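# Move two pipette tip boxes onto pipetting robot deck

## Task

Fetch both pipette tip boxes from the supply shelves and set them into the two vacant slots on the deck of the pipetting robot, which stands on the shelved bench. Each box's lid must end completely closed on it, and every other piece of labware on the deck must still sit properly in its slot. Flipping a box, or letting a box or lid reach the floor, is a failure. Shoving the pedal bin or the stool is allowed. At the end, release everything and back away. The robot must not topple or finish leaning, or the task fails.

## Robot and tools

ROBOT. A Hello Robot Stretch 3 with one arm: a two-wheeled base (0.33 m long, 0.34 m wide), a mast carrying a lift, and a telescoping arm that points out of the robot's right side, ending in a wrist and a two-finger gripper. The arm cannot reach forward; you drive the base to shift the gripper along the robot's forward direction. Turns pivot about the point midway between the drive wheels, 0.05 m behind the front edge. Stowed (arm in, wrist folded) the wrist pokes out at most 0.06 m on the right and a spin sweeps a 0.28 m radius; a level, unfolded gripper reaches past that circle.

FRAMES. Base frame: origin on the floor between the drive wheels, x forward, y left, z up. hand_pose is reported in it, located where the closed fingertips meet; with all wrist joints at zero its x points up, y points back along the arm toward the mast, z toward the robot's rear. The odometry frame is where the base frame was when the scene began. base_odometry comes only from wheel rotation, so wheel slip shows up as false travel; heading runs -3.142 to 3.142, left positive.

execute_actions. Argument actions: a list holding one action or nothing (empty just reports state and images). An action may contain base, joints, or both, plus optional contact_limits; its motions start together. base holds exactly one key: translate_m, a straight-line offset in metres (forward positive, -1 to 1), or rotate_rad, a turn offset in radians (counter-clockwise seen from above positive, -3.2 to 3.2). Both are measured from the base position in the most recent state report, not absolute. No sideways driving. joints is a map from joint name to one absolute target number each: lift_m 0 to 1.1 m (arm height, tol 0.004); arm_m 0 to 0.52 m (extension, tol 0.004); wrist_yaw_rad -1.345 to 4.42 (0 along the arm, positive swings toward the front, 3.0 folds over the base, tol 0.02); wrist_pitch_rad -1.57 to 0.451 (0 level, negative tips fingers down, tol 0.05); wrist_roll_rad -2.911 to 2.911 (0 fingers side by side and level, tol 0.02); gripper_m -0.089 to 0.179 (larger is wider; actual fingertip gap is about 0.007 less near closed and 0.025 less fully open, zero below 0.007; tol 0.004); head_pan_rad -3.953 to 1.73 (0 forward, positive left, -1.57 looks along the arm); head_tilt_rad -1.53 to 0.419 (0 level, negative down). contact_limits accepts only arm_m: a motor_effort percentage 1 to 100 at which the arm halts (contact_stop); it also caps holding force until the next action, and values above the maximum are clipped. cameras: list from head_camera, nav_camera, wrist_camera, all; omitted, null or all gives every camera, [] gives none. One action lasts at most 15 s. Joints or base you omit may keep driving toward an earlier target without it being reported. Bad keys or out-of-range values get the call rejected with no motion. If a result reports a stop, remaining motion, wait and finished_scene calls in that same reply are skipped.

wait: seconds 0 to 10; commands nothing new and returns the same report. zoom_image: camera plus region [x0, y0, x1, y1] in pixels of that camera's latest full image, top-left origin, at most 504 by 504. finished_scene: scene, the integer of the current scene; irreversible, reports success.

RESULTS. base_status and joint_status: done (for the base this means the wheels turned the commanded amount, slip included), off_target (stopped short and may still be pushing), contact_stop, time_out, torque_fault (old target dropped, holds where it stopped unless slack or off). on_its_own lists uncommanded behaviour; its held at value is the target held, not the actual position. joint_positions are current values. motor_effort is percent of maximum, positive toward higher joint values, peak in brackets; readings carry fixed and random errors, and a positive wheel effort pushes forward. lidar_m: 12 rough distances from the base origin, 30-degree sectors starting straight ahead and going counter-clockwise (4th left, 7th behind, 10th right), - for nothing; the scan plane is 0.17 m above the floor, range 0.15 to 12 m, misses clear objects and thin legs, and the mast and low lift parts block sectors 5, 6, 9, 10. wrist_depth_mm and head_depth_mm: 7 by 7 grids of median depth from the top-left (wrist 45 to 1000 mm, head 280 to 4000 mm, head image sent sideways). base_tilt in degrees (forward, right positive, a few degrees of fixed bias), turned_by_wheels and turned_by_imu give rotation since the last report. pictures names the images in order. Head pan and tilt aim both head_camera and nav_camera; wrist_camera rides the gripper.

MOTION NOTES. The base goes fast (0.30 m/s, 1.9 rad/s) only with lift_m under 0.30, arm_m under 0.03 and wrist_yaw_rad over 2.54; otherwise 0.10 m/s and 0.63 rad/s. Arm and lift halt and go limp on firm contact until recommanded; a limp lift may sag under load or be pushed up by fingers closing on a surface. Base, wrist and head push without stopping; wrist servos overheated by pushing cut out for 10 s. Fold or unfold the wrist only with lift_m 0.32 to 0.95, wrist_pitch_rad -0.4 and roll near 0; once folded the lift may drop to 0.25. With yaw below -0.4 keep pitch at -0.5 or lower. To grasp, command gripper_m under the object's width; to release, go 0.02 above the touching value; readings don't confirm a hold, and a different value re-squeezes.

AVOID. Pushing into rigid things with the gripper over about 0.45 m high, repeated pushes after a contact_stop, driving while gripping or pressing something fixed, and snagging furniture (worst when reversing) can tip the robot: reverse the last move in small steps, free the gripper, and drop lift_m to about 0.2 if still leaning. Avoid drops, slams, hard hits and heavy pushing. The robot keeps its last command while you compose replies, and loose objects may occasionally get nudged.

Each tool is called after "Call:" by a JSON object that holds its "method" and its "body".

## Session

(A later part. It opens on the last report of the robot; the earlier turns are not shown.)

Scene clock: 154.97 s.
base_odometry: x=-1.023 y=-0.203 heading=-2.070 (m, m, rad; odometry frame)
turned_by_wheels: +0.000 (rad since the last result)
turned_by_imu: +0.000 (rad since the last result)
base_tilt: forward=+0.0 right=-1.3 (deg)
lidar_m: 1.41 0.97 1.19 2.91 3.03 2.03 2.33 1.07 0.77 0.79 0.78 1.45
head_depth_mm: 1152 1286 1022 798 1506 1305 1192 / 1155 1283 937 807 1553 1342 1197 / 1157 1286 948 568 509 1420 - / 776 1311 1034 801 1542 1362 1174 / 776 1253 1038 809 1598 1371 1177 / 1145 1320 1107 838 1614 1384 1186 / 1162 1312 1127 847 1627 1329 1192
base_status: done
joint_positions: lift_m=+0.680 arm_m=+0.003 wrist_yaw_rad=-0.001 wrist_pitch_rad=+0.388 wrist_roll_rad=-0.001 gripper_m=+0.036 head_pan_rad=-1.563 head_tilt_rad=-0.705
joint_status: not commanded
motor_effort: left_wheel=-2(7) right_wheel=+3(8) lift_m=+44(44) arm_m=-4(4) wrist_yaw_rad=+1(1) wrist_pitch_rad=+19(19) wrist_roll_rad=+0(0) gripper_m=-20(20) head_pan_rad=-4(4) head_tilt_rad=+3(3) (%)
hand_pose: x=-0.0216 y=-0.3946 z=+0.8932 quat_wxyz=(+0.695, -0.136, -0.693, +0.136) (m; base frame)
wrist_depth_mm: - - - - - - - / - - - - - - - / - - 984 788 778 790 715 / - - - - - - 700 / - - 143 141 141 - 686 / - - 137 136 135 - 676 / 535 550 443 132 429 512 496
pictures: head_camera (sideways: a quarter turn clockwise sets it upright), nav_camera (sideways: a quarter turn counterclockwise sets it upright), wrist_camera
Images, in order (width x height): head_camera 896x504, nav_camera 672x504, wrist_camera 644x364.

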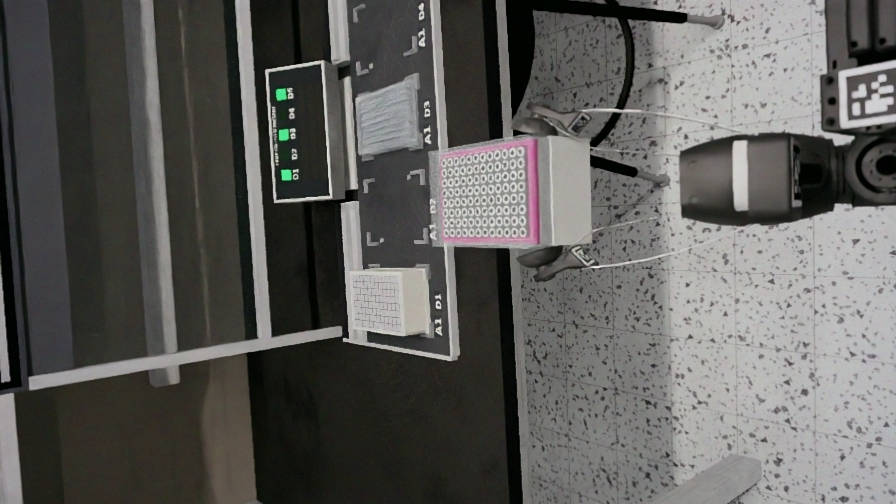

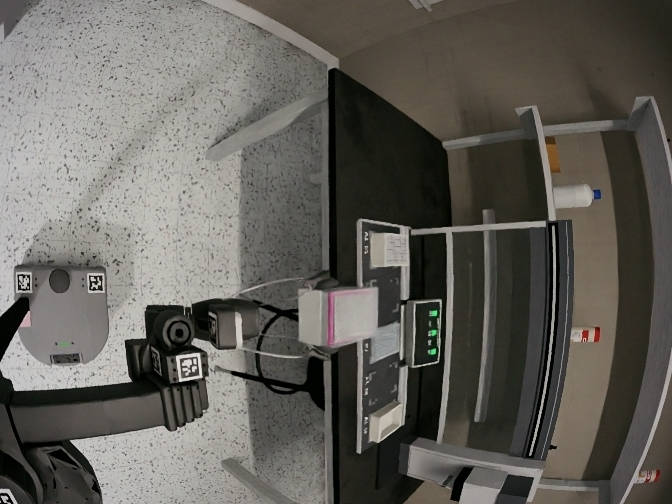

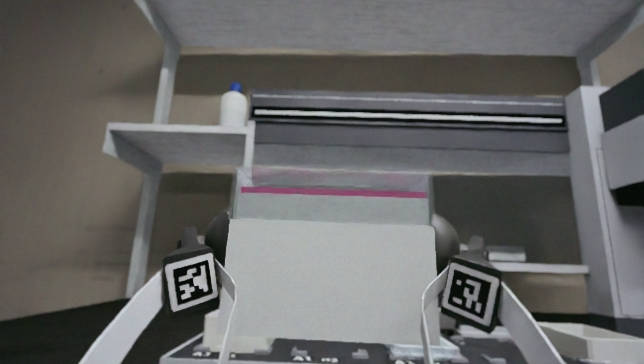

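Call:
{"method": "execute_actions", "body": {"actions": [{"joints":{"arm_m":0.29},"contact_limits":{"arm_m":15}}]}}

Scene clock: 161.63 s.
base_odometry: x=-1.023 y=-0.203 heading=-2.070 (m, m, rad; odometry frame)
turned_by_wheels: +0.000 (rad since the last result)
turned_by_imu: -0.001 (rad since the last result)
base_tilt: forward=+0.0 right=-1.3 (deg)
lidar_m: 1.41 0.97 1.19 2.90 3.05 2.03 2.33 1.07 0.77 0.79 0.78 1.45
head_depth_mm: 1160 1286 1024 799 1507 1321 - / 1155 1289 938 809 - 1342 1151 / 1155 1284 927 845 1523 1351 1162 / 777 1312 973 803 1625 1367 1170 / 775 1291 1037 809 1596 1375 1179 / 1146 1317 1108 836 1615 1384 1189 / 1166 1322 1126 847 1626 1332 1195
base_status: not commanded
joint_positions: lift_m=+0.680 arm_m=+0.290 wrist_yaw_rad=-0.001 wrist_pitch_rad=+0.388 wrist_roll_rad=-0.001 gripper_m=+0.036 head_pan_rad=-1.563 head_tilt_rad=-0.705
joint_status: all done
motor_effort: left_wheel=-2(2) right_wheel=+3(3) lift_m=+44(45) arm_m=+2(1) wrist_yaw_rad=+1(1) wrist_pitch_rad=+19(19) wrist_roll_rad=+0(0) gripper_m=-20(20) head_pan_rad=-5(4) head_tilt_rad=+3(3) (%)
contact_limits: arm_m 15 (drawing in: default 21, maximum 33; extending or still: default 26, maximum 43)
hand_pose: x=-0.0215 y=-0.6809 z=+0.8932 quat_wxyz=(+0.694, -0.136, -0.693, +0.136) (m; base frame)
wrist_depth_mm: - - 505 500 497 499 496 / 667 661 610 604 488 486 489 / 975 871 824 858 828 813 789 / 944 940 930 916 926 915 894 / 901 918 144 142 141 874 850 / 887 874 136 136 135 821 826 / 521 405 451 132 321 323 679
pictures: head_camera (sideways: a quarter turn clockwise sets it upright), nav_camera (sideways: a quarter turn counterclockwise sets it upright), wrist_camera
Images, in order (width x height): head_camera 896x504, nav_camera 672x504, wrist_camera 644x364.

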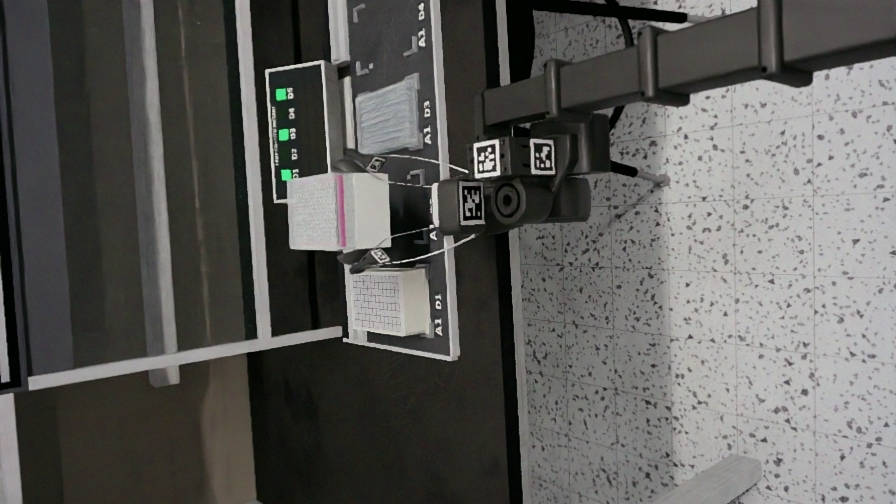

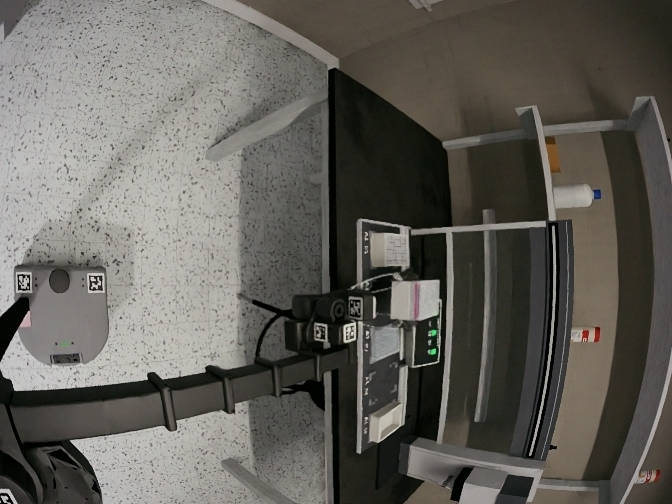

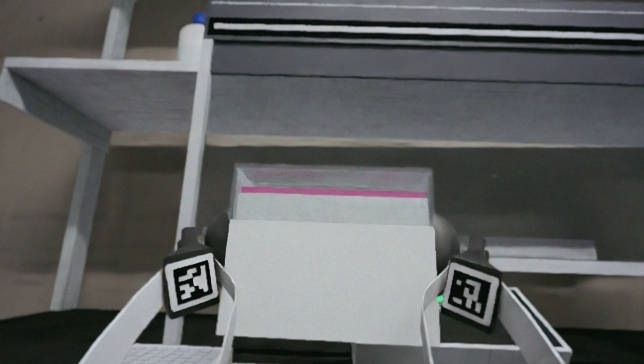

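Call:
{"method": "execute_actions", "body": {"actions": [{"base":{"translate_m":-0.006},"joints":{"wrist_pitch_rad":0.28}}], "cameras": ["head_camera","wrist_camera"]}}

Call:
{"method": "zoom_image", "body": {"camera": "head_camera", "region": [260,110,520,310]}}

Scene clock: 175.23 s.
base_odometry: x=-1.020 y=-0.197 heading=-2.070 (m, m, rad; odometry frame)
turned_by_wheels: +0.000 (rad since the last result)
turned_by_imu: -0.001 (rad since the last result)
base_tilt: forward=+0.0 right=-1.3 (deg)
lidar_m: 1.42 0.97 1.20 2.90 3.04 2.02 2.33 1.06 0.76 0.79 0.79 1.46
head_depth_mm: 1157 1283 1028 799 1508 1298 - / 1155 1279 935 808 - 1339 1148 / 1161 1286 943 816 1494 1349 1161 / 777 1310 1065 802 1619 1359 1168 / 777 1291 1025 809 1592 1376 1175 / 1141 1314 1110 836 1612 1381 1188 / 1163 1320 1127 848 1629 1357 1194
base_status: done
joint_positions: lift_m=+0.680 arm_m=+0.290 wrist_yaw_rad=-0.001 wrist_pitch_rad=+0.247 wrist_roll_rad=-0.001 gripper_m=+0.036 head_pan_rad=-1.563 head_tilt_rad=-0.705
joint_status: all done
motor_effort: left_wheel=-2(7) right_wheel=+3(7) lift_m=+44(44) arm_m=+2(2) wrist_yaw_rad=+1(1) wrist_pitch_rad=+15(19) wrist_roll_rad=+0(0) gripper_m=-20(19) head_pan_rad=-5(5) head_tilt_rad=+3(3) (%)
hand_pose: x=-0.0215 y=-0.6890 z=+0.8578 quat_wxyz=(+0.702, -0.087, -0.701, +0.087) (m; base frame)
wrist_depth_mm: 634 624 609 609 595 583 574 / 894 869 864 855 813 793 787 / 958 927 918 890 890 878 870 / 921 922 901 811 808 875 853 / 896 872 144 142 141 854 867 / 482 495 137 136 135 339 610 / 171 177 234 132 248 275 306
pictures: head_camera (sideways: a quarter turn clockwise sets it upright), wrist_camera
Images, in order (width x height): head_camera 896x504, wrist_camera 644x364.

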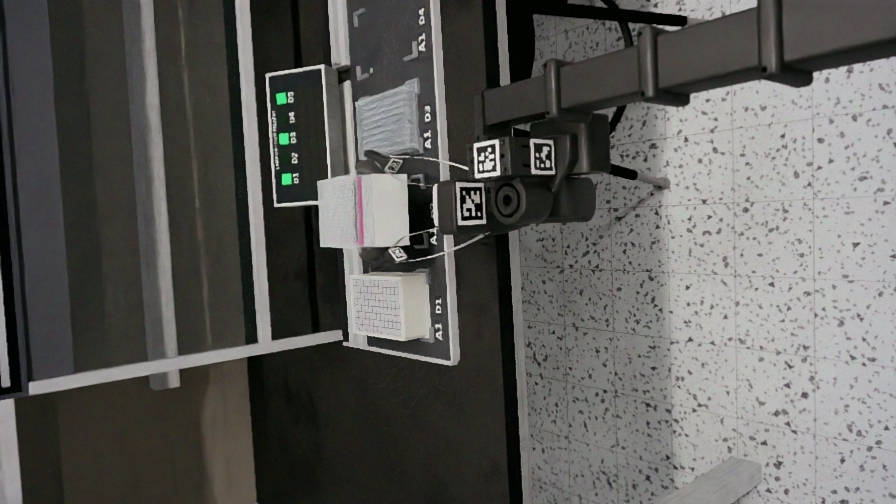

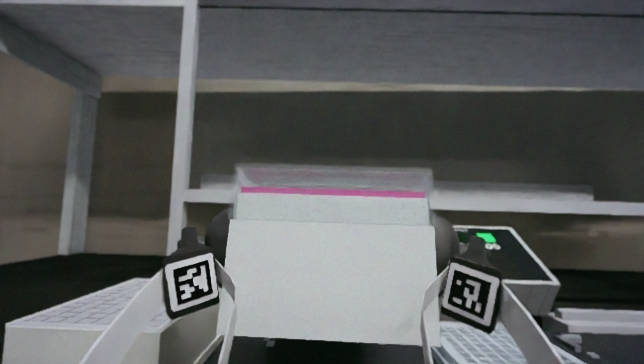

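Region (260, 110, 520, 310) of head_camera's 896x504 image, scaled by 1.938, with more detail than that image has; it fills the top 388 rows of this view, and the rest is white.

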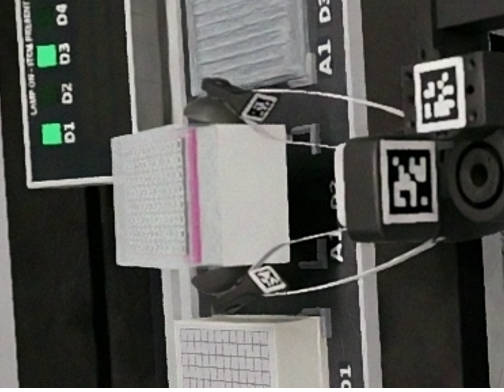

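Call:
{"method": "execute_actions", "body": {"actions": [{"joints":{"wrist_pitch_rad":0.19,"arm_m":0.282}}], "cameras": ["head_camera","wrist_camera"]}}

Call:
{"method": "zoom_image", "body": {"camera": "head_camera", "region": [260,110,520,310]}}

Scene clock: 182.97 s.
base_odometry: x=-1.020 y=-0.197 heading=-2.070 (m, m, rad; odometry frame)
turned_by_wheels: +0.000 (rad since the last result)
turned_by_imu: +0.000 (rad since the last result)
base_tilt: forward=+0.0 right=-1.3 (deg)
lidar_m: 1.42 0.97 1.19 2.91 3.04 2.02 2.33 1.06 0.76 0.79 0.79 1.46
head_depth_mm: 1153 1291 1028 798 1497 1293 - / 1155 1286 935 807 - 1337 1153 / 1158 1288 946 804 - 1353 1161 / 776 1310 1031 791 1616 1356 1171 / 776 1291 1026 807 1592 1374 1176 / 1141 1319 1106 837 1615 1391 1183 / 1167 1319 1126 847 1625 1360 1190
base_status: not commanded
joint_positions: lift_m=+0.680 arm_m=+0.282 wrist_yaw_rad=-0.001 wrist_pitch_rad=+0.158 wrist_roll_rad=-0.001 gripper_m=+0.036 head_pan_rad=-1.563 head_tilt_rad=-0.705
joint_status: all done
motor_effort: left_wheel=-2(2) right_wheel=+3(3) lift_m=+44(44) arm_m=-4(2) wrist_yaw_rad=+1(0) wrist_pitch_rad=+14(12) wrist_roll_rad=+0(0) gripper_m=-20(19) head_pan_rad=-5(4) head_tilt_rad=+3(3) (%)
hand_pose: x=-0.0216 y=-0.6841 z=+0.8350 quat_wxyz=(+0.706, -0.056, -0.704, +0.055) (m; base frame)
wrist_depth_mm: 715 760 748 739 722 711 707 / 941 900 900 885 872 870 855 / 921 902 898 892 883 856 863 / 921 898 901 429 424 797 862 / 635 652 144 142 141 347 849 / 183 180 137 136 135 351 332 / 180 180 194 132 189 204 222
pictures: head_camera (sideways: a quarter turn clockwise sets it upright), wrist_camera
Images, in order (width x height): head_camera 896x504, wrist_camera 644x364.

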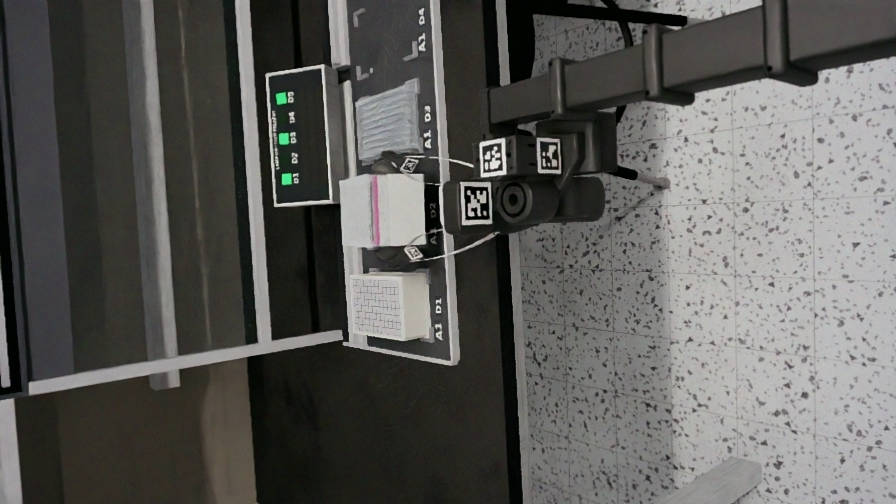

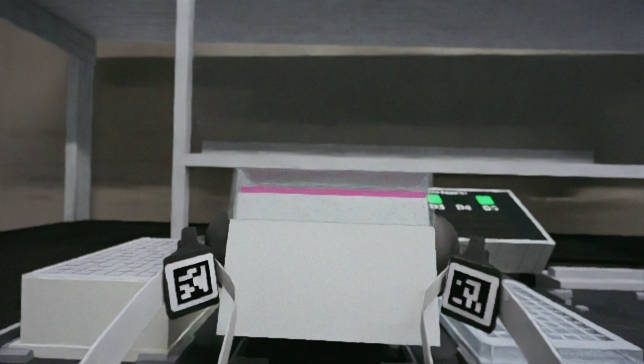

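Region (260, 110, 520, 310) of head_camera's 896x504 image, scaled by 1.938, with more detail than that image has; it fills the top 388 rows of this view, and the rest is white.

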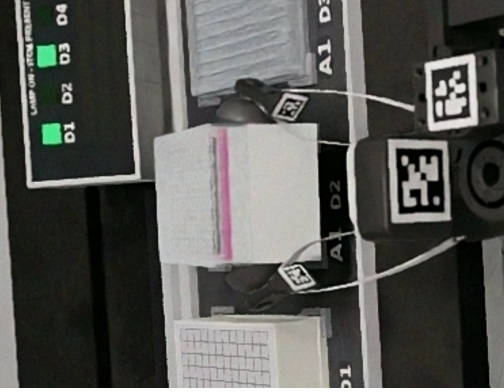

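Call:
{"method": "execute_actions", "body": {"actions": [{"joints":{"wrist_pitch_rad":0.13,"arm_m":0.308},"contact_limits":{"arm_m":12}}], "cameras": ["head_camera","wrist_camera"]}}

Call:
{"method": "zoom_image", "body": {"camera": "head_camera", "region": [260,110,520,310]}}

Scene clock: 197.90 s.
base_odometry: x=-1.020 y=-0.197 heading=-2.070 (m, m, rad; odometry frame)
turned_by_wheels: +0.000 (rad since the last result)
turned_by_imu: -0.001 (rad since the last result)
base_tilt: forward=+0.0 right=-1.3 (deg)
lidar_m: 1.42 0.97 1.19 2.90 3.05 2.02 2.33 1.06 0.76 0.79 0.79 1.47
head_depth_mm: 1156 1281 1027 799 1501 1295 - / 1158 1286 937 812 1485 1327 1149 / 1158 1286 945 805 1492 1347 1164 / 777 1307 1050 793 1623 1361 1170 / 775 1287 1027 808 1593 1373 1179 / 1144 1316 1107 836 1609 1379 1188 / 1163 1317 1126 847 1626 1359 1193
base_status: not commanded
joint_positions: lift_m=+0.680 arm_m=+0.308 wrist_yaw_rad=-0.001 wrist_pitch_rad=+0.112 wrist_roll_rad=-0.001 gripper_m=+0.036 head_pan_rad=-1.563 head_tilt_rad=-0.705
joint_status: all done
motor_effort: left_wheel=-2(2) right_wheel=+3(2) lift_m=+43(44) arm_m=+2(2) wrist_yaw_rad=+1(1) wrist_pitch_rad=+8(14) wrist_roll_rad=+0(0) gripper_m=-19(19) head_pan_rad=-5(5) head_tilt_rad=+2(3) (%)
contact_limits: arm_m 12 (drawing in: default 21, maximum 33; extending or still: default 26, maximum 43)
hand_pose: x=-0.0216 y=-0.7100 z=+0.8233 quat_wxyz=(+0.707, -0.040, -0.705, +0.039) (m; base frame)
wrist_depth_mm: 785 792 851 841 818 821 790 / 874 874 869 844 834 816 816 / 891 873 850 834 770 757 820 / 884 878 873 155 374 373 826 / 484 242 141 139 138 323 513 / 155 155 137 136 135 291 283 / 156 162 167 135 166 179 193
pictures: head_camera (sideways: a quarter turn clockwise sets it upright), wrist_camera
Images, in order (width x height): head_camera 896x504, wrist_camera 644x364.

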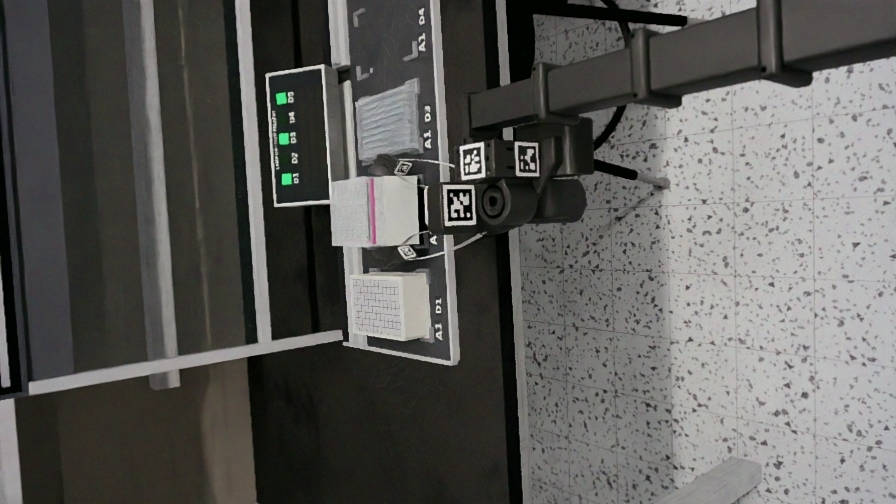

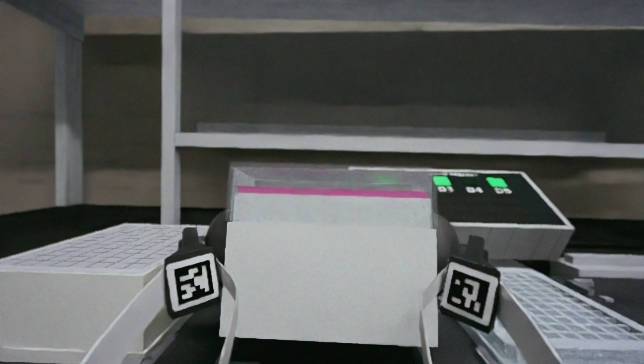

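Region (260, 110, 520, 310) of head_camera's 896x504 image, scaled by 1.938, with more detail than that image has; it fills the top 388 rows of this view, and the rest is white.

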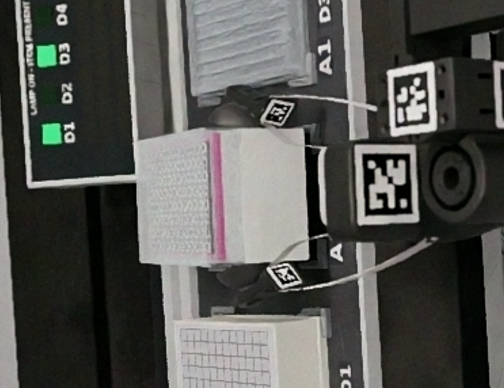

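Call:
{"method": "execute_actions", "body": {"actions": [{"joints":{"wrist_pitch_rad":0.09,"arm_m":0.335},"contact_limits":{"arm_m":8}}], "cameras": ["head_camera","wrist_camera"]}}

Call:
{"method": "zoom_image", "body": {"camera": "head_camera", "region": [260,110,520,310]}}

Scene clock: 204.10 s.
base_odometry: x=-1.020 y=-0.197 heading=-2.070 (m, m, rad; odometry frame)
turned_by_wheels: +0.000 (rad since the last result)
turned_by_imu: +0.000 (rad since the last result)
base_tilt: forward=+0.0 right=-1.4 (deg)
lidar_m: 1.42 0.97 1.19 2.90 3.03 2.02 2.33 1.06 0.76 0.79 0.79 1.47
head_depth_mm: 1158 1287 1033 799 1509 1298 - / 1157 1280 940 810 1476 1324 1153 / 1157 1293 944 805 1509 1353 1161 / 778 1312 1053 793 1634 1358 1172 / 774 1248 1026 809 1600 1375 1176 / 1143 1319 1108 837 1616 1391 1186 / 1165 1317 1125 846 1622 1357 1195
base_status: not commanded
joint_positions: lift_m=+0.680 arm_m=+0.311 wrist_yaw_rad=+0.001 wrist_pitch_rad=+0.097 wrist_roll_rad=-0.001 gripper_m=+0.036 head_pan_rad=-1.563 head_tilt_rad=-0.704
joint_status: arm_m contact_stop (moved +0.004 of +0.027); the others done
on_its_own: arm_m is slack since a contact_stop, until your next command for it (your +0.335 is given up)
motor_effort: left_wheel=-1(3) right_wheel=-2(3) lift_m=+39(43) arm_m=-1(8) wrist_yaw_rad=-1(1) wrist_pitch_rad=-3(5) wrist_roll_rad=+0(0) gripper_m=-20(19) head_pan_rad=-5(5) head_tilt_rad=+3(3) (%)
contact_limits: arm_m 8 (drawing in: default 21, maximum 33; extending or still: default 26, maximum 43)
hand_pose: x=-0.0212 y=-0.7138 z=+0.8195 quat_wxyz=(+0.707, -0.034, -0.706, +0.034) (m; base frame)
wrist_depth_mm: 829 832 846 829 828 802 803 / 882 874 859 839 839 812 818 / 880 871 764 839 856 831 816 / 901 880 863 151 357 362 815 / 453 225 140 138 136 316 475 / 152 151 137 135 134 271 267 / 153 158 159 134 161 178 186
pictures: head_camera (sideways: a quarter turn clockwise sets it upright), wrist_camera
Images, in order (width x height): head_camera 896x504, wrist_camera 644x364.

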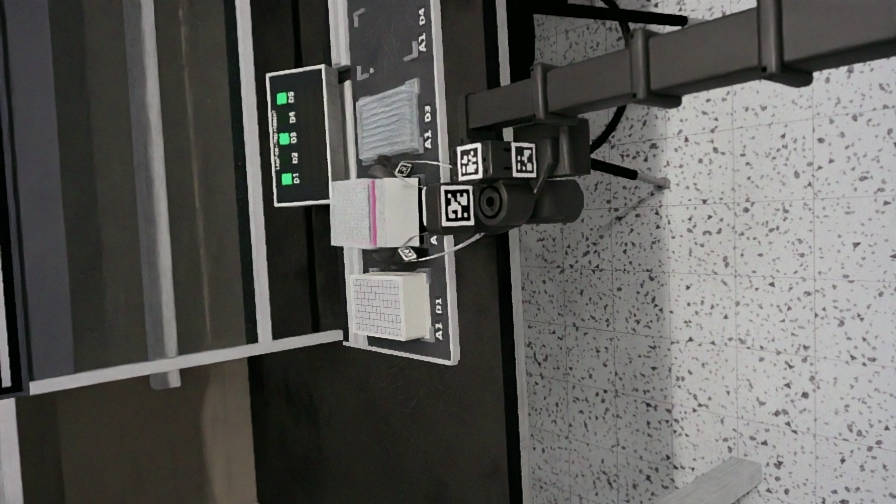

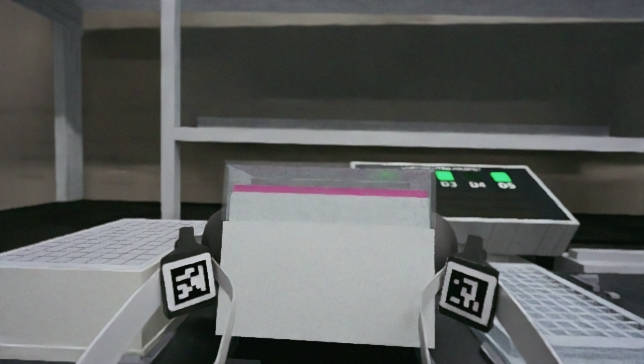

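Region (260, 110, 520, 310) of head_camera's 896x504 image, scaled by 1.938, with more detail than that image has; it fills the top 388 rows of this view, and the rest is white.

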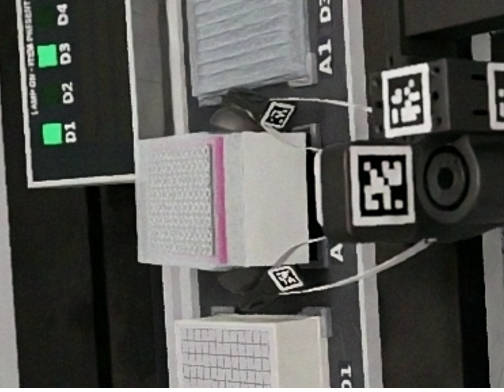

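Call:
{"method": "execute_actions", "body": {"actions": [{"joints":{"wrist_pitch_rad":0.15,"arm_m":0.303}}], "cameras": []}}

Call:
{"method": "execute_actions", "body": {"actions": [{"base":{"translate_m":-0.005},"joints":{"wrist_yaw_rad":0.035}}], "cameras": []}}

Call:
{"method": "execute_actions", "body": {"actions": [{"joints":{"wrist_pitch_rad":0.10}}], "cameras": []}}

Call:
{"method": "execute_actions", "body": {"actions": [{"joints":{"arm_m":0.335},"contact_limits":{"arm_m":8}}], "cameras": ["head_camera","wrist_camera"]}}

Call:
{"method": "zoom_image", "body": {"camera": "head_camera", "region": [260,110,520,310]}}

Scene clock: 215.77 s.
base_odometry: x=-1.020 y=-0.197 heading=-2.070 (m, m, rad; odometry frame)
turned_by_wheels: +0.000 (rad since the last result)
turned_by_imu: -0.001 (rad since the last result)
base_tilt: forward=+0.0 right=-1.2 (deg)
lidar_m: 1.42 0.98 1.19 2.91 3.03 2.02 2.33 1.06 0.76 0.79 0.78 1.46
head_depth_mm: 1154 1286 1029 796 1495 1290 - / 1155 1285 936 809 - 1332 1153 / 1156 1285 947 802 1523 1351 1161 / 777 1310 1038 790 1624 1362 1170 / 774 1247 1025 808 1597 1369 1174 / 1144 1320 1110 838 1605 1380 1189 / 1164 1317 1130 847 1627 1356 1194
base_status: not commanded
joint_positions: lift_m=+0.680 arm_m=+0.303 wrist_yaw_rad=+0.001 wrist_pitch_rad=+0.108 wrist_roll_rad=-0.001 gripper_m=+0.036 head_pan_rad=-1.563 head_tilt_rad=-0.704
joint_status: all done
motor_effort: left_wheel=-2(2) right_wheel=+1(1) lift_m=+39(39) arm_m=-4(6) wrist_yaw_rad=-1(2) wrist_pitch_rad=+19(19) wrist_roll_rad=+0(0) gripper_m=-20(20) head_pan_rad=-4(4) head_tilt_rad=+3(3) (%)
hand_pose: x=-0.0211 y=-0.7057 z=+0.8222 quat_wxyz=(+0.707, -0.037, -0.705, +0.038) (m; base frame)
wrist_depth_mm: 799 859 842 862 827 820 813 / 885 884 862 849 849 826 830 / 889 861 852 850 849 760 819 / 897 897 863 153 372 376 840 / 474 235 141 139 137 329 576 / 159 159 137 135 134 279 277 / 160 160 161 134 153 176 190
pictures: none
No camera images: the call's "cameras" was empty. Leave "cameras" out to get every camera's image.

Scene clock: 216.90 s.
base_odometry: x=-1.018 y=-0.193 heading=-2.070 (m, m, rad; odometry frame)
turned_by_wheels: +0.000 (rad since the last result)
turned_by_imu: +0.000 (rad since the last result)
base_tilt: forward=-0.1 right=-1.3 (deg)
lidar_m: 1.42 0.98 1.20 2.91 3.05 2.01 2.33 1.05 0.76 0.79 0.79 1.46
head_depth_mm: 1156 1284 1029 800 1476 1303 - / 1157 1288 938 811 - 1339 1151 / 1158 1288 947 807 1523 1351 1163 / 775 1311 1033 791 1628 1365 1171 / 775 1312 1026 806 1600 1370 1177 / 1125 1309 1109 837 1613 1388 1187 / 1165 1318 1121 845 1622 1357 1192
base_status: done
joint_positions: lift_m=+0.680 arm_m=+0.303 wrist_yaw_rad=+0.025 wrist_pitch_rad=+0.108 wrist_roll_rad=-0.001 gripper_m=+0.036 head_pan_rad=-1.563 head_tilt_rad=-0.704
joint_status: all done
motor_effort: left_wheel=-4(7) right_wheel=+6(8) lift_m=+39(39) arm_m=-4(4) wrist_yaw_rad=+12(12) wrist_pitch_rad=+19(19) wrist_roll_rad=+0(0) gripper_m=-20(20) head_pan_rad=-5(5) head_tilt_rad=+3(3) (%)
hand_pose: x=-0.0149 y=-0.7056 z=+0.8222 quat_wxyz=(+0.706, -0.029, -0.706, +0.047) (m; base frame)
wrist_depth_mm: 793 880 855 845 830 819 797 / 914 882 877 838 831 816 798 / 916 892 866 856 818 756 800 / 924 900 883 153 373 370 804 / 466 233 141 139 137 323 499 / 162 162 138 135 134 278 277 / 163 162 169 135 164 177 190
pictures: none
No camera images: the call's "cameras" was empty. Leave "cameras" out to get every camera's image.

Scene clock: 217.50 s.
base_odometry: x=-1.018 y=-0.193 heading=-2.070 (m, m, rad; odometry frame)
turned_by_wheels: +0.000 (rad since the last result)
turned_by_imu: +0.000 (rad since the last result)
base_tilt: forward=+0.0 right=-1.3 (deg)
lidar_m: 1.42 0.98 1.21 2.90 3.05 2.02 2.32 1.06 0.76 0.79 0.79 1.47
head_depth_mm: 1155 1279 1029 798 1482 1298 - / 1158 1283 938 811 - 1338 1149 / 1159 1286 948 810 1525 1349 1162 / 777 1308 1034 794 1621 1363 1168 / 775 1316 1024 806 1592 1375 1177 / 1128 1319 1107 837 1611 1383 1187 / 1164 1318 1127 847 1634 1356 1191
base_status: not commanded
joint_positions: lift_m=+0.680 arm_m=+0.303 wrist_yaw_rad=+0.025 wrist_pitch_rad=+0.083 wrist_roll_rad=-0.001 gripper_m=+0.036 head_pan_rad=-1.563 head_tilt_rad=-0.704
joint_status: all done
on_its_own: wrist_yaw_rad is at rest, and its effort (+13) is outside its rest range (-12 to +12)
motor_effort: left_wheel=-4(4) right_wheel=+6(5) lift_m=+39(39) arm_m=-4(4) wrist_yaw_rad=+13(13) wrist_pitch_rad=+8(18) wrist_roll_rad=+0(0) gripper_m=-20(20) head_pan_rad=-5(5) head_tilt_rad=+3(3) (%)
hand_pose: x=-0.0150 y=-0.7056 z=+0.8158 quat_wxyz=(+0.707, -0.020, -0.706, +0.038) (m; base frame)
wrist_depth_mm: 897 879 847 827 820 810 806 / 906 874 856 838 818 812 795 / 903 869 866 847 827 744 812 / 919 888 860 149 355 354 831 / 319 202 141 138 136 319 328 / 163 162 138 136 134 258 252 / 163 159 153 136 152 165 176
pictures: none
No camera images: the call's "cameras" was empty. Leave "cameras" out to get every camera's image.

Scene clock: 218.77 s.
base_odometry: x=-1.018 y=-0.193 heading=-2.070 (m, m, rad; odometry frame)
turned_by_wheels: +0.000 (rad since the last result)
turned_by_imu: +0.000 (rad since the last result)
base_tilt: forward=+0.0 right=-1.3 (deg)
lidar_m: 1.42 0.98 1.20 2.90 3.04 2.02 2.33 1.06 0.76 0.79 0.79 1.47
head_depth_mm: 1156 1280 1028 800 1501 1299 - / 1158 1287 938 811 1482 1325 1153 / 1158 1288 945 803 1527 1354 1160 / 778 1307 1033 793 1604 1360 1171 / 776 1313 1029 812 1600 1366 1179 / 1129 1319 1112 839 1614 1382 1186 / 1167 1318 1127 847 1630 1363 1196
base_status: not commanded
joint_positions: lift_m=+0.680 arm_m=+0.313 wrist_yaw_rad=+0.029 wrist_pitch_rad=+0.099 wrist_roll_rad=-0.004 gripper_m=+0.036 head_pan_rad=-1.563 head_tilt_rad=-0.704
joint_status: arm_m contact_stop (moved +0.010 of +0.032)
on_its_own: arm_m is slack since a contact_stop, until your next command for it (your +0.335 is given up)
motor_effort: left_wheel=-2(6) right_wheel=+1(6) lift_m=+39(39) arm_m=-1(8) wrist_yaw_rad=+8(12) wrist_pitch_rad=+1(8) wrist_roll_rad=+1(2) gripper_m=-20(20) head_pan_rad=-4(5) head_tilt_rad=+3(3) (%)
contact_limits: arm_m 8 (drawing in: default 21, maximum 33; extending or still: default 26, maximum 43)
hand_pose: x=-0.0140 y=-0.7151 z=+0.8200 quat_wxyz=(+0.707, -0.025, -0.705, +0.045) (m; base frame)
wrist_depth_mm: 890 874 844 831 821 797 779 / 876 880 850 834 822 809 785 / 904 887 764 842 816 810 738 / 916 893 847 150 357 357 811 / 453 225 140 138 134 312 480 / 154 153 137 134 131 279 269 / 154 158 159 134 130 174 187
pictures: head_camera (sideways: a quarter turn clockwise sets it upright), wrist_camera
Images, in order (width x height): head_camera 896x504, wrist_camera 644x364.

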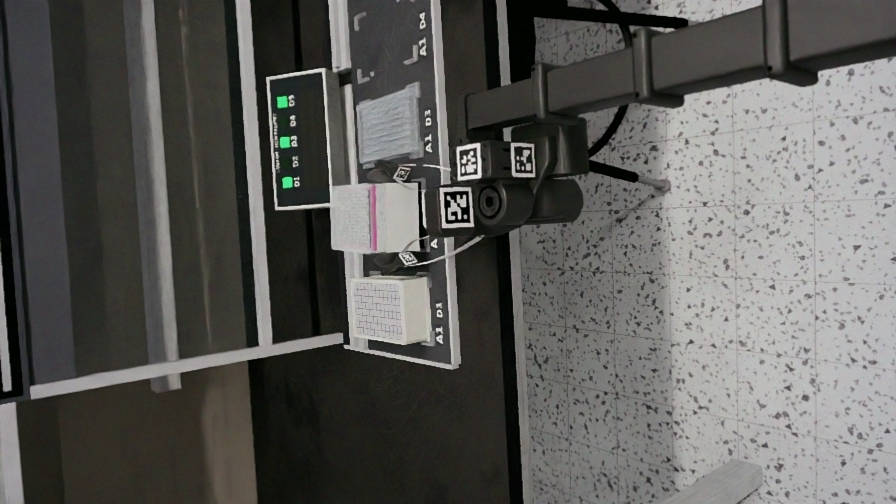

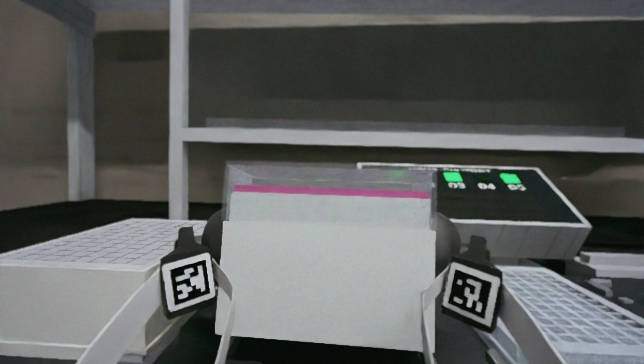

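Region (260, 110, 520, 310) of head_camera's 896x504 image, scaled by 1.938, with more detail than that image has; it fills the top 388 rows of this view, and the rest is white.

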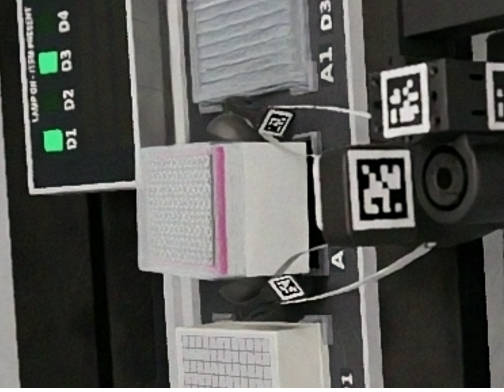

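Call:
{"method": "execute_actions", "body": {"actions": [{"joints":{"lift_m":0.705,"arm_m":0.303}}], "cameras": []}}

Call:
{"method": "execute_actions", "body": {"actions": [{"base":{"translate_m":-0.014},"joints":{"wrist_yaw_rad":0.095}}], "cameras": []}}

Call:
{"method": "execute_actions", "body": {"actions": [{"joints":{"lift_m":0.682}}], "cameras": ["head_camera","wrist_camera"]}}

Call:
{"method": "zoom_image", "body": {"camera": "head_camera", "region": [260,110,520,310]}}

Scene clock: 234.37 s.
base_odometry: x=-1.018 y=-0.193 heading=-2.070 (m, m, rad; odometry frame)
turned_by_wheels: +0.000 (rad since the last result)
turned_by_imu: +0.000 (rad since the last result)
base_tilt: forward=+0.0 right=-1.3 (deg)
lidar_m: 1.42 0.98 1.20 2.91 3.04 2.03 2.32 1.06 0.76 0.79 0.79 1.47
head_depth_mm: 1156 1281 1029 800 1499 - - / 1155 1286 937 834 1521 1329 1150 / 1157 1287 944 - 1524 1350 1164 / 778 1318 1032 791 1619 1365 1169 / 776 1309 1027 810 1596 1371 1182 / 1128 1317 1111 838 1617 1385 1184 / 1164 1323 1125 848 1630 1363 1192
base_status: not commanded
joint_positions: lift_m=+0.705 arm_m=+0.303 wrist_yaw_rad=+0.033 wrist_pitch_rad=+0.067 wrist_roll_rad=-0.004 gripper_m=+0.036 head_pan_rad=-1.563 head_tilt_rad=-0.704
joint_status: all done
motor_effort: left_wheel=-2(2) right_wheel=+2(2) lift_m=+44(45) arm_m=-4(2) wrist_yaw_rad=+3(8) wrist_pitch_rad=+15(15) wrist_roll_rad=+1(1) gripper_m=-20(20) head_pan_rad=-4(5) head_tilt_rad=+2(2) (%)
hand_pose: x=-0.0130 y=-0.7054 z=+0.8366 quat_wxyz=(+0.708, -0.012, -0.705, +0.035) (m; base frame)
wrist_depth_mm: 890 861 848 839 811 797 773 / 908 885 863 848 820 814 806 / 920 887 784 761 758 752 742 / 936 896 863 855 380 377 811 / 477 416 142 139 137 323 509 / 173 187 137 135 133 316 304 / 167 166 185 134 131 202 215
pictures: none
No camera images: the call's "cameras" was empty. Leave "cameras" out to get every camera's image.

Scene clock: 235.27 s.
base_odometry: x=-1.011 y=-0.181 heading=-2.070 (m, m, rad; odometry frame)
turned_by_wheels: +0.000 (rad since the last result)
turned_by_imu: +0.000 (rad since the last result)
base_tilt: forward=+0.0 right=-1.3 (deg)
lidar_m: 1.44 0.99 1.22 2.90 3.05 2.00 2.31 1.05 0.75 0.79 0.80 1.49
head_depth_mm: 1152 1288 1026 799 1458 - - / 1154 1283 941 834 1521 1323 1160 / 1160 1293 945 830 1533 1353 1161 / 776 1307 1031 784 1619 1358 1167 / 776 1314 1000 810 1591 1364 1174 / 821 1292 1110 837 1611 1383 1184 / 1162 1321 1127 847 1632 1389 1196
base_status: done
joint_positions: lift_m=+0.705 arm_m=+0.303 wrist_yaw_rad=+0.093 wrist_pitch_rad=+0.067 wrist_roll_rad=-0.004 gripper_m=+0.036 head_pan_rad=-1.563 head_tilt_rad=-0.704
joint_status: all done
motor_effort: left_wheel=-2(7) right_wheel=+1(5) lift_m=+44(44) arm_m=-4(4) wrist_yaw_rad=+2(3) wrist_pitch_rad=+15(15) wrist_roll_rad=+1(1) gripper_m=-20(20) head_pan_rad=-4(5) head_tilt_rad=+2(3) (%)
hand_pose: x=+0.0024 y=-0.7045 z=+0.8365 quat_wxyz=(+0.707, +0.009, -0.705, +0.056) (m; base frame)
wrist_depth_mm: 932 894 863 826 810 786 758 / 962 920 875 851 813 793 765 / 984 921 788 757 756 743 715 / 979 950 877 861 374 370 784 / 480 485 141 139 137 315 325 / 176 187 137 135 133 317 303 / 177 172 184 134 131 201 216
pictures: none
No camera images: the call's "cameras" was empty. Leave "cameras" out to get every camera's image.

Scene clock: 236.23 s.
base_odometry: x=-1.011 y=-0.181 heading=-2.070 (m, m, rad; odometry frame)
turned_by_wheels: +0.000 (rad since the last result)
turned_by_imu: +0.000 (rad since the last result)
base_tilt: forward=+0.0 right=-1.3 (deg)
lidar_m: 1.44 0.99 1.22 2.90 3.04 2.00 2.31 1.04 0.76 0.79 0.80 1.48
head_depth_mm: 1155 1282 1034 798 1468 1359 - / 1156 1281 941 813 1488 1344 1151 / 1158 1289 945 809 1522 1354 1161 / 779 1312 1032 786 1609 1366 1167 / 777 1317 1005 809 1603 1374 1183 / 821 1293 1111 838 1613 1386 1184 / 1167 1318 1130 849 1634 1397 1191
base_status: not commanded
joint_positions: lift_m=+0.682 arm_m=+0.303 wrist_yaw_rad=+0.093 wrist_pitch_rad=+0.107 wrist_roll_rad=-0.004 gripper_m=+0.036 head_pan_rad=-1.563 head_tilt_rad=-0.704
joint_status: all done
motor_effort: left_wheel=-3(4) right_wheel=+7(7) lift_m=+25(38) arm_m=+2(4) wrist_yaw_rad=+3(3) wrist_pitch_rad=-3(15) wrist_roll_rad=+1(1) gripper_m=-19(19) head_pan_rad=-5(5) head_tilt_rad=+2(2) (%)
hand_pose: x=+0.0025 y=-0.7039 z=+0.8244 quat_wxyz=(+0.705, -0.005, -0.705, +0.070) (m; base frame)
wrist_depth_mm: 955 807 868 842 817 782 745 / 974 925 903 846 839 789 770 / 959 942 893 782 761 740 760 / 990 923 905 871 373 369 798 / 492 253 141 139 136 313 455 / 175 172 136 135 133 302 292 / 174 169 166 133 131 184 198
pictures: head_camera (sideways: a quarter turn clockwise sets it upright), wrist_camera
Images, in order (width x height): head_camera 896x504, wrist_camera 644x364.

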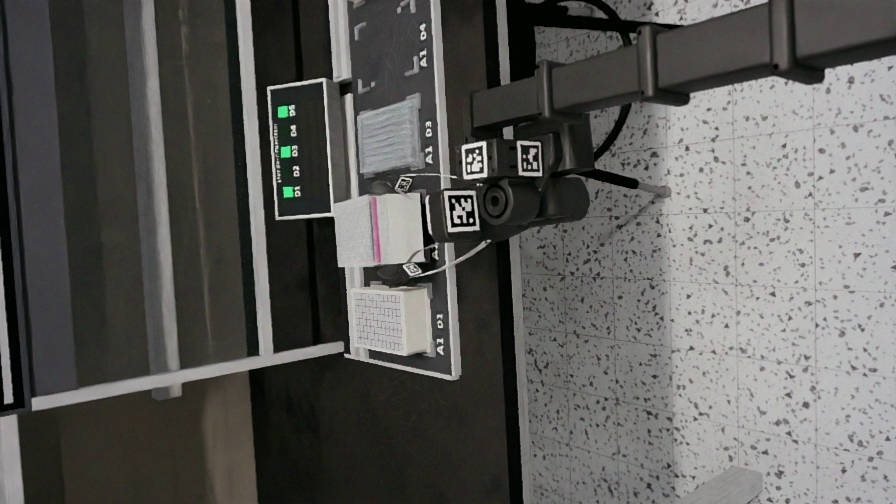

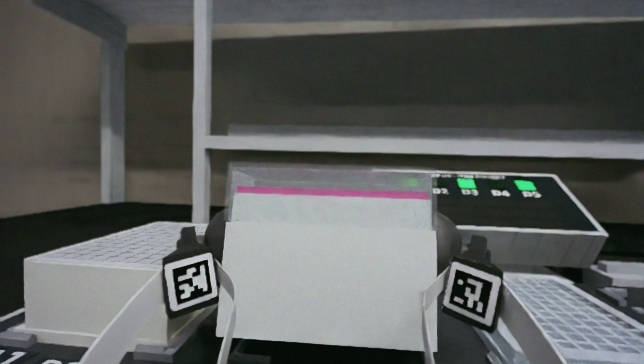

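Region (260, 110, 520, 310) of head_camera's 896x504 image, scaled by 1.938, with more detail than that image has; it fills the top 388 rows of this view, and the rest is white.

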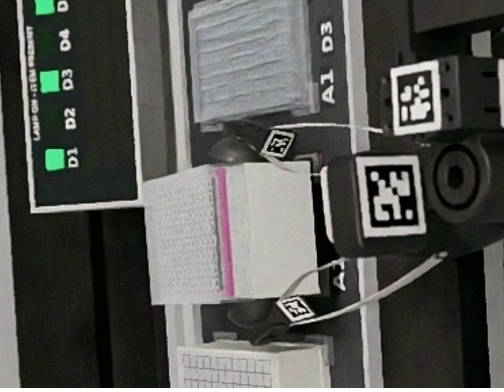

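Call:
{"method": "execute_actions", "body": {"actions": [{"joints":{"lift_m":0.70,"arm_m":0.297}}], "cameras": []}}

Call:
{"method": "execute_actions", "body": {"actions": [{"joints":{"wrist_yaw_rad":0.078}}], "cameras": []}}

Call:
{"method": "execute_actions", "body": {"actions": [{"joints":{"lift_m":0.68,"wrist_pitch_rad":0.05,"arm_m":0.29}}], "cameras": []}}

Call:
{"method": "execute_actions", "body": {"actions": [{"joints":{"arm_m":0.338},"contact_limits":{"arm_m":7}}], "cameras": ["head_camera","wrist_camera"]}}

Call:
{"method": "zoom_image", "body": {"camera": "head_camera", "region": [260,110,520,310]}}

Scene clock: 246.07 s.
base_odometry: x=-1.011 y=-0.181 heading=-2.070 (m, m, rad; odometry frame)
turned_by_wheels: +0.000 (rad since the last result)
turned_by_imu: +0.000 (rad since the last result)
base_tilt: forward=+0.0 right=-1.3 (deg)
lidar_m: 1.44 0.99 1.22 2.90 3.03 2.00 2.31 1.05 0.76 0.79 0.80 1.48
head_depth_mm: 1153 1291 1031 801 1440 - - / 1157 1286 942 811 1515 1324 1157 / 1160 1291 943 818 1526 1345 1161 / 778 1315 1033 777 1620 1363 1169 / 777 1318 1002 809 1592 1374 1175 / 819 1290 1112 839 1612 1380 1184 / 1164 1318 1123 847 1633 1392 1191
base_status: not commanded
joint_positions: lift_m=+0.700 arm_m=+0.297 wrist_yaw_rad=+0.093 wrist_pitch_rad=+0.067 wrist_roll_rad=-0.004 gripper_m=+0.036 head_pan_rad=-1.563 head_tilt_rad=-0.704
joint_status: all done
motor_effort: left_wheel=-2(3) right_wheel=+3(8) lift_m=+44(46) arm_m=-4(4) wrist_yaw_rad=+2(3) wrist_pitch_rad=+15(15) wrist_roll_rad=+1(1) gripper_m=-20(19) head_pan_rad=-4(4) head_tilt_rad=+2(2) (%)
hand_pose: x=+0.0025 y=-0.6985 z=+0.8316 quat_wxyz=(+0.707, +0.009, -0.705, +0.056) (m; base frame)
wrist_depth_mm: 942 899 880 842 809 768 753 / 952 926 895 868 820 788 765 / 969 933 805 784 751 741 708 / 977 944 908 868 373 369 785 / 456 262 142 139 137 315 433 / 182 178 137 135 133 287 291 / 182 177 177 133 131 192 206
pictures: none
No camera images: the call's "cameras" was empty. Leave "cameras" out to get every camera's image.

Scene clock: 246.57 s.
base_odometry: x=-1.011 y=-0.181 heading=-2.070 (m, m, rad; odometry frame)
turned_by_wheels: +0.000 (rad since the last result)
turned_by_imu: +0.000 (rad since the last result)
base_tilt: forward=+0.0 right=-1.3 (deg)
lidar_m: 1.43 0.99 1.22 2.91 3.04 2.01 2.31 1.05 0.75 0.79 0.80 1.48
head_depth_mm: 1153 1278 1027 799 1441 - - / 1152 1289 943 810 1514 1329 1157 / 1159 1285 943 817 1527 1356 1165 / 777 1312 1033 779 1620 1358 1166 / 776 1313 1001 809 1601 1372 1178 / 818 1292 1109 837 1608 1383 1182 / 1157 1315 1126 848 1624 1390 1192
base_status: not commanded
joint_positions: lift_m=+0.700 arm_m=+0.297 wrist_yaw_rad=+0.080 wrist_pitch_rad=+0.067 wrist_roll_rad=-0.004 gripper_m=+0.036 head_pan_rad=-1.563 head_tilt_rad=-0.704
joint_status: all done
motor_effort: left_wheel=-2(2) right_wheel=+2(3) lift_m=+44(44) arm_m=-4(4) wrist_yaw_rad=-3(3) wrist_pitch_rad=+15(15) wrist_roll_rad=+1(1) gripper_m=-21(19) head_pan_rad=-4(4) head_tilt_rad=+2(3) (%)
hand_pose: x=-0.0008 y=-0.6988 z=+0.8316 quat_wxyz=(+0.707, +0.005, -0.705, +0.052) (m; base frame)
wrist_depth_mm: 931 896 881 835 810 793 757 / 936 895 872 862 842 799 772 / 972 914 791 790 760 740 728 / 985 924 760 856 376 368 788 / 460 262 142 139 137 317 436 / 180 176 137 135 133 306 290 / 181 175 177 133 131 192 206
pictures: none
No camera images: the call's "cameras" was empty. Leave "cameras" out to get every camera's image.

Scene clock: 247.50 s.
base_odometry: x=-1.011 y=-0.181 heading=-2.070 (m, m, rad; odometry frame)
turned_by_wheels: +0.000 (rad since the last result)
turned_by_imu: +0.000 (rad since the last result)
base_tilt: forward=+0.0 right=-1.3 (deg)
lidar_m: 1.44 0.99 1.22 2.91 3.04 2.01 2.31 1.04 0.76 0.79 0.80 1.48
head_depth_mm: 1157 1284 1029 801 1468 1362 - / 1154 1286 943 809 - 1342 1156 / 1154 1290 942 803 1495 1349 1162 / 780 1310 1033 782 1609 1360 1169 / 776 1319 1003 810 1609 1368 1181 / 822 1295 1109 839 1610 1380 1185 / 1167 1317 1131 846 1627 1390 1193
base_status: not commanded
joint_positions: lift_m=+0.680 arm_m=+0.290 wrist_yaw_rad=+0.079 wrist_pitch_rad=+0.046 wrist_roll_rad=-0.004 gripper_m=+0.036 head_pan_rad=-1.563 head_tilt_rad=-0.704
joint_status: all done
motor_effort: left_wheel=-2(2) right_wheel=+2(2) lift_m=+27(39) arm_m=-4(4) wrist_yaw_rad=-2(3) wrist_pitch_rad=+2(13) wrist_roll_rad=+1(1) gripper_m=-19(20) head_pan_rad=-5(4) head_tilt_rad=+2(2) (%)
hand_pose: x=-0.0010 y=-0.6915 z=+0.8067 quat_wxyz=(+0.707, +0.012, -0.705, +0.044) (m; base frame)
wrist_depth_mm: 940 904 856 843 813 786 755 / 945 924 884 861 815 786 769 / 967 942 434 867 759 745 780 / 983 816 675 146 339 337 792 / 186 183 138 136 134 329 322 / 186 183 138 136 134 230 223 / 150 151 140 138 135 151 161
pictures: none
No camera images: the call's "cameras" was empty. Leave "cameras" out to get every camera's image.

Scene clock: 248.47 s.
base_odometry: x=-1.011 y=-0.181 heading=-2.070 (m, m, rad; odometry frame)
turned_by_wheels: +0.000 (rad since the last result)
turned_by_imu: -0.001 (rad since the last result)
base_tilt: forward=-0.1 right=-1.3 (deg)
lidar_m: 1.44 0.99 1.22 2.90 3.04 2.00 2.31 1.04 0.76 0.79 0.80 1.48
head_depth_mm: 1155 1284 1029 801 1468 1359 - / 1157 1286 940 809 - 1341 1153 / 1160 1287 940 804 1493 1350 1163 / 776 1309 1037 782 1609 1362 1174 / 777 1316 1002 811 1599 1378 1182 / 822 1288 1109 838 1617 1387 1184 / 1164 1317 1129 849 1634 1388 1194
base_status: not commanded
joint_positions: lift_m=+0.680 arm_m=+0.296 wrist_yaw_rad=+0.079 wrist_pitch_rad=+0.046 wrist_roll_rad=-0.004 gripper_m=+0.036 head_pan_rad=-1.563 head_tilt_rad=-0.704
joint_status: arm_m contact_stop (moved +0.006 of +0.048)
on_its_own: arm_m is slack since a contact_stop, until your next command for it (your +0.338 is given up)
motor_effort: left_wheel=-4(5) right_wheel=+7(11) lift_m=+28(27) arm_m=-1(9) wrist_yaw_rad=-1(2) wrist_pitch_rad=+2(2) wrist_roll_rad=+1(1) gripper_m=-20(19) head_pan_rad=-5(5) head_tilt_rad=+2(2) (%)
contact_limits: arm_m 7 (drawing in: default 21, maximum 33; extending or still: default 26, maximum 43)
hand_pose: x=-0.0011 y=-0.6974 z=+0.8066 quat_wxyz=(+0.707, +0.012, -0.705, +0.044) (m; base frame)
wrist_depth_mm: 923 878 862 839 806 776 756 / 972 899 877 851 809 782 775 / 946 915 430 862 750 738 773 / 968 806 437 146 332 332 798 / 180 177 137 135 133 326 314 / 179 177 138 136 134 231 222 / 150 151 139 137 135 150 160
pictures: head_camera (sideways: a quarter turn clockwise sets it upright), wrist_camera
Images, in order (width x height): head_camera 896x504, wrist_camera 644x364.

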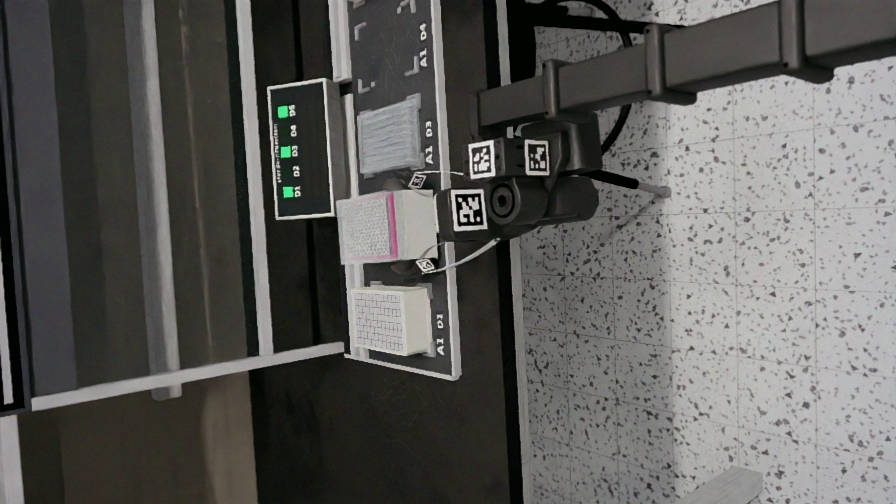

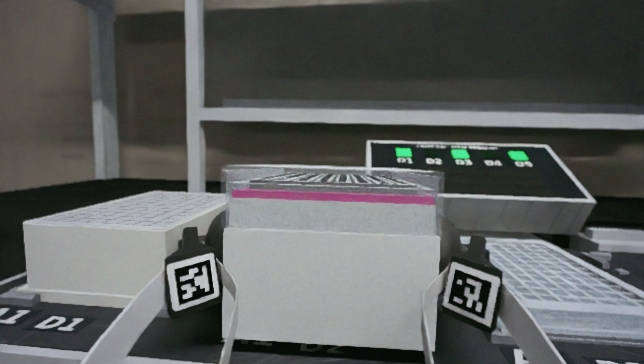

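Region (260, 110, 520, 310) of head_camera's 896x504 image, scaled by 1.938, with more detail than that image has; it fills the top 388 rows of this view, and the rest is white.

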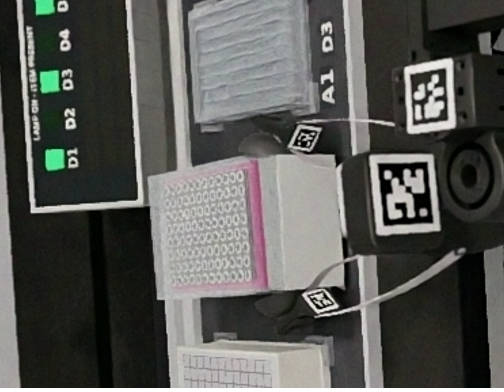

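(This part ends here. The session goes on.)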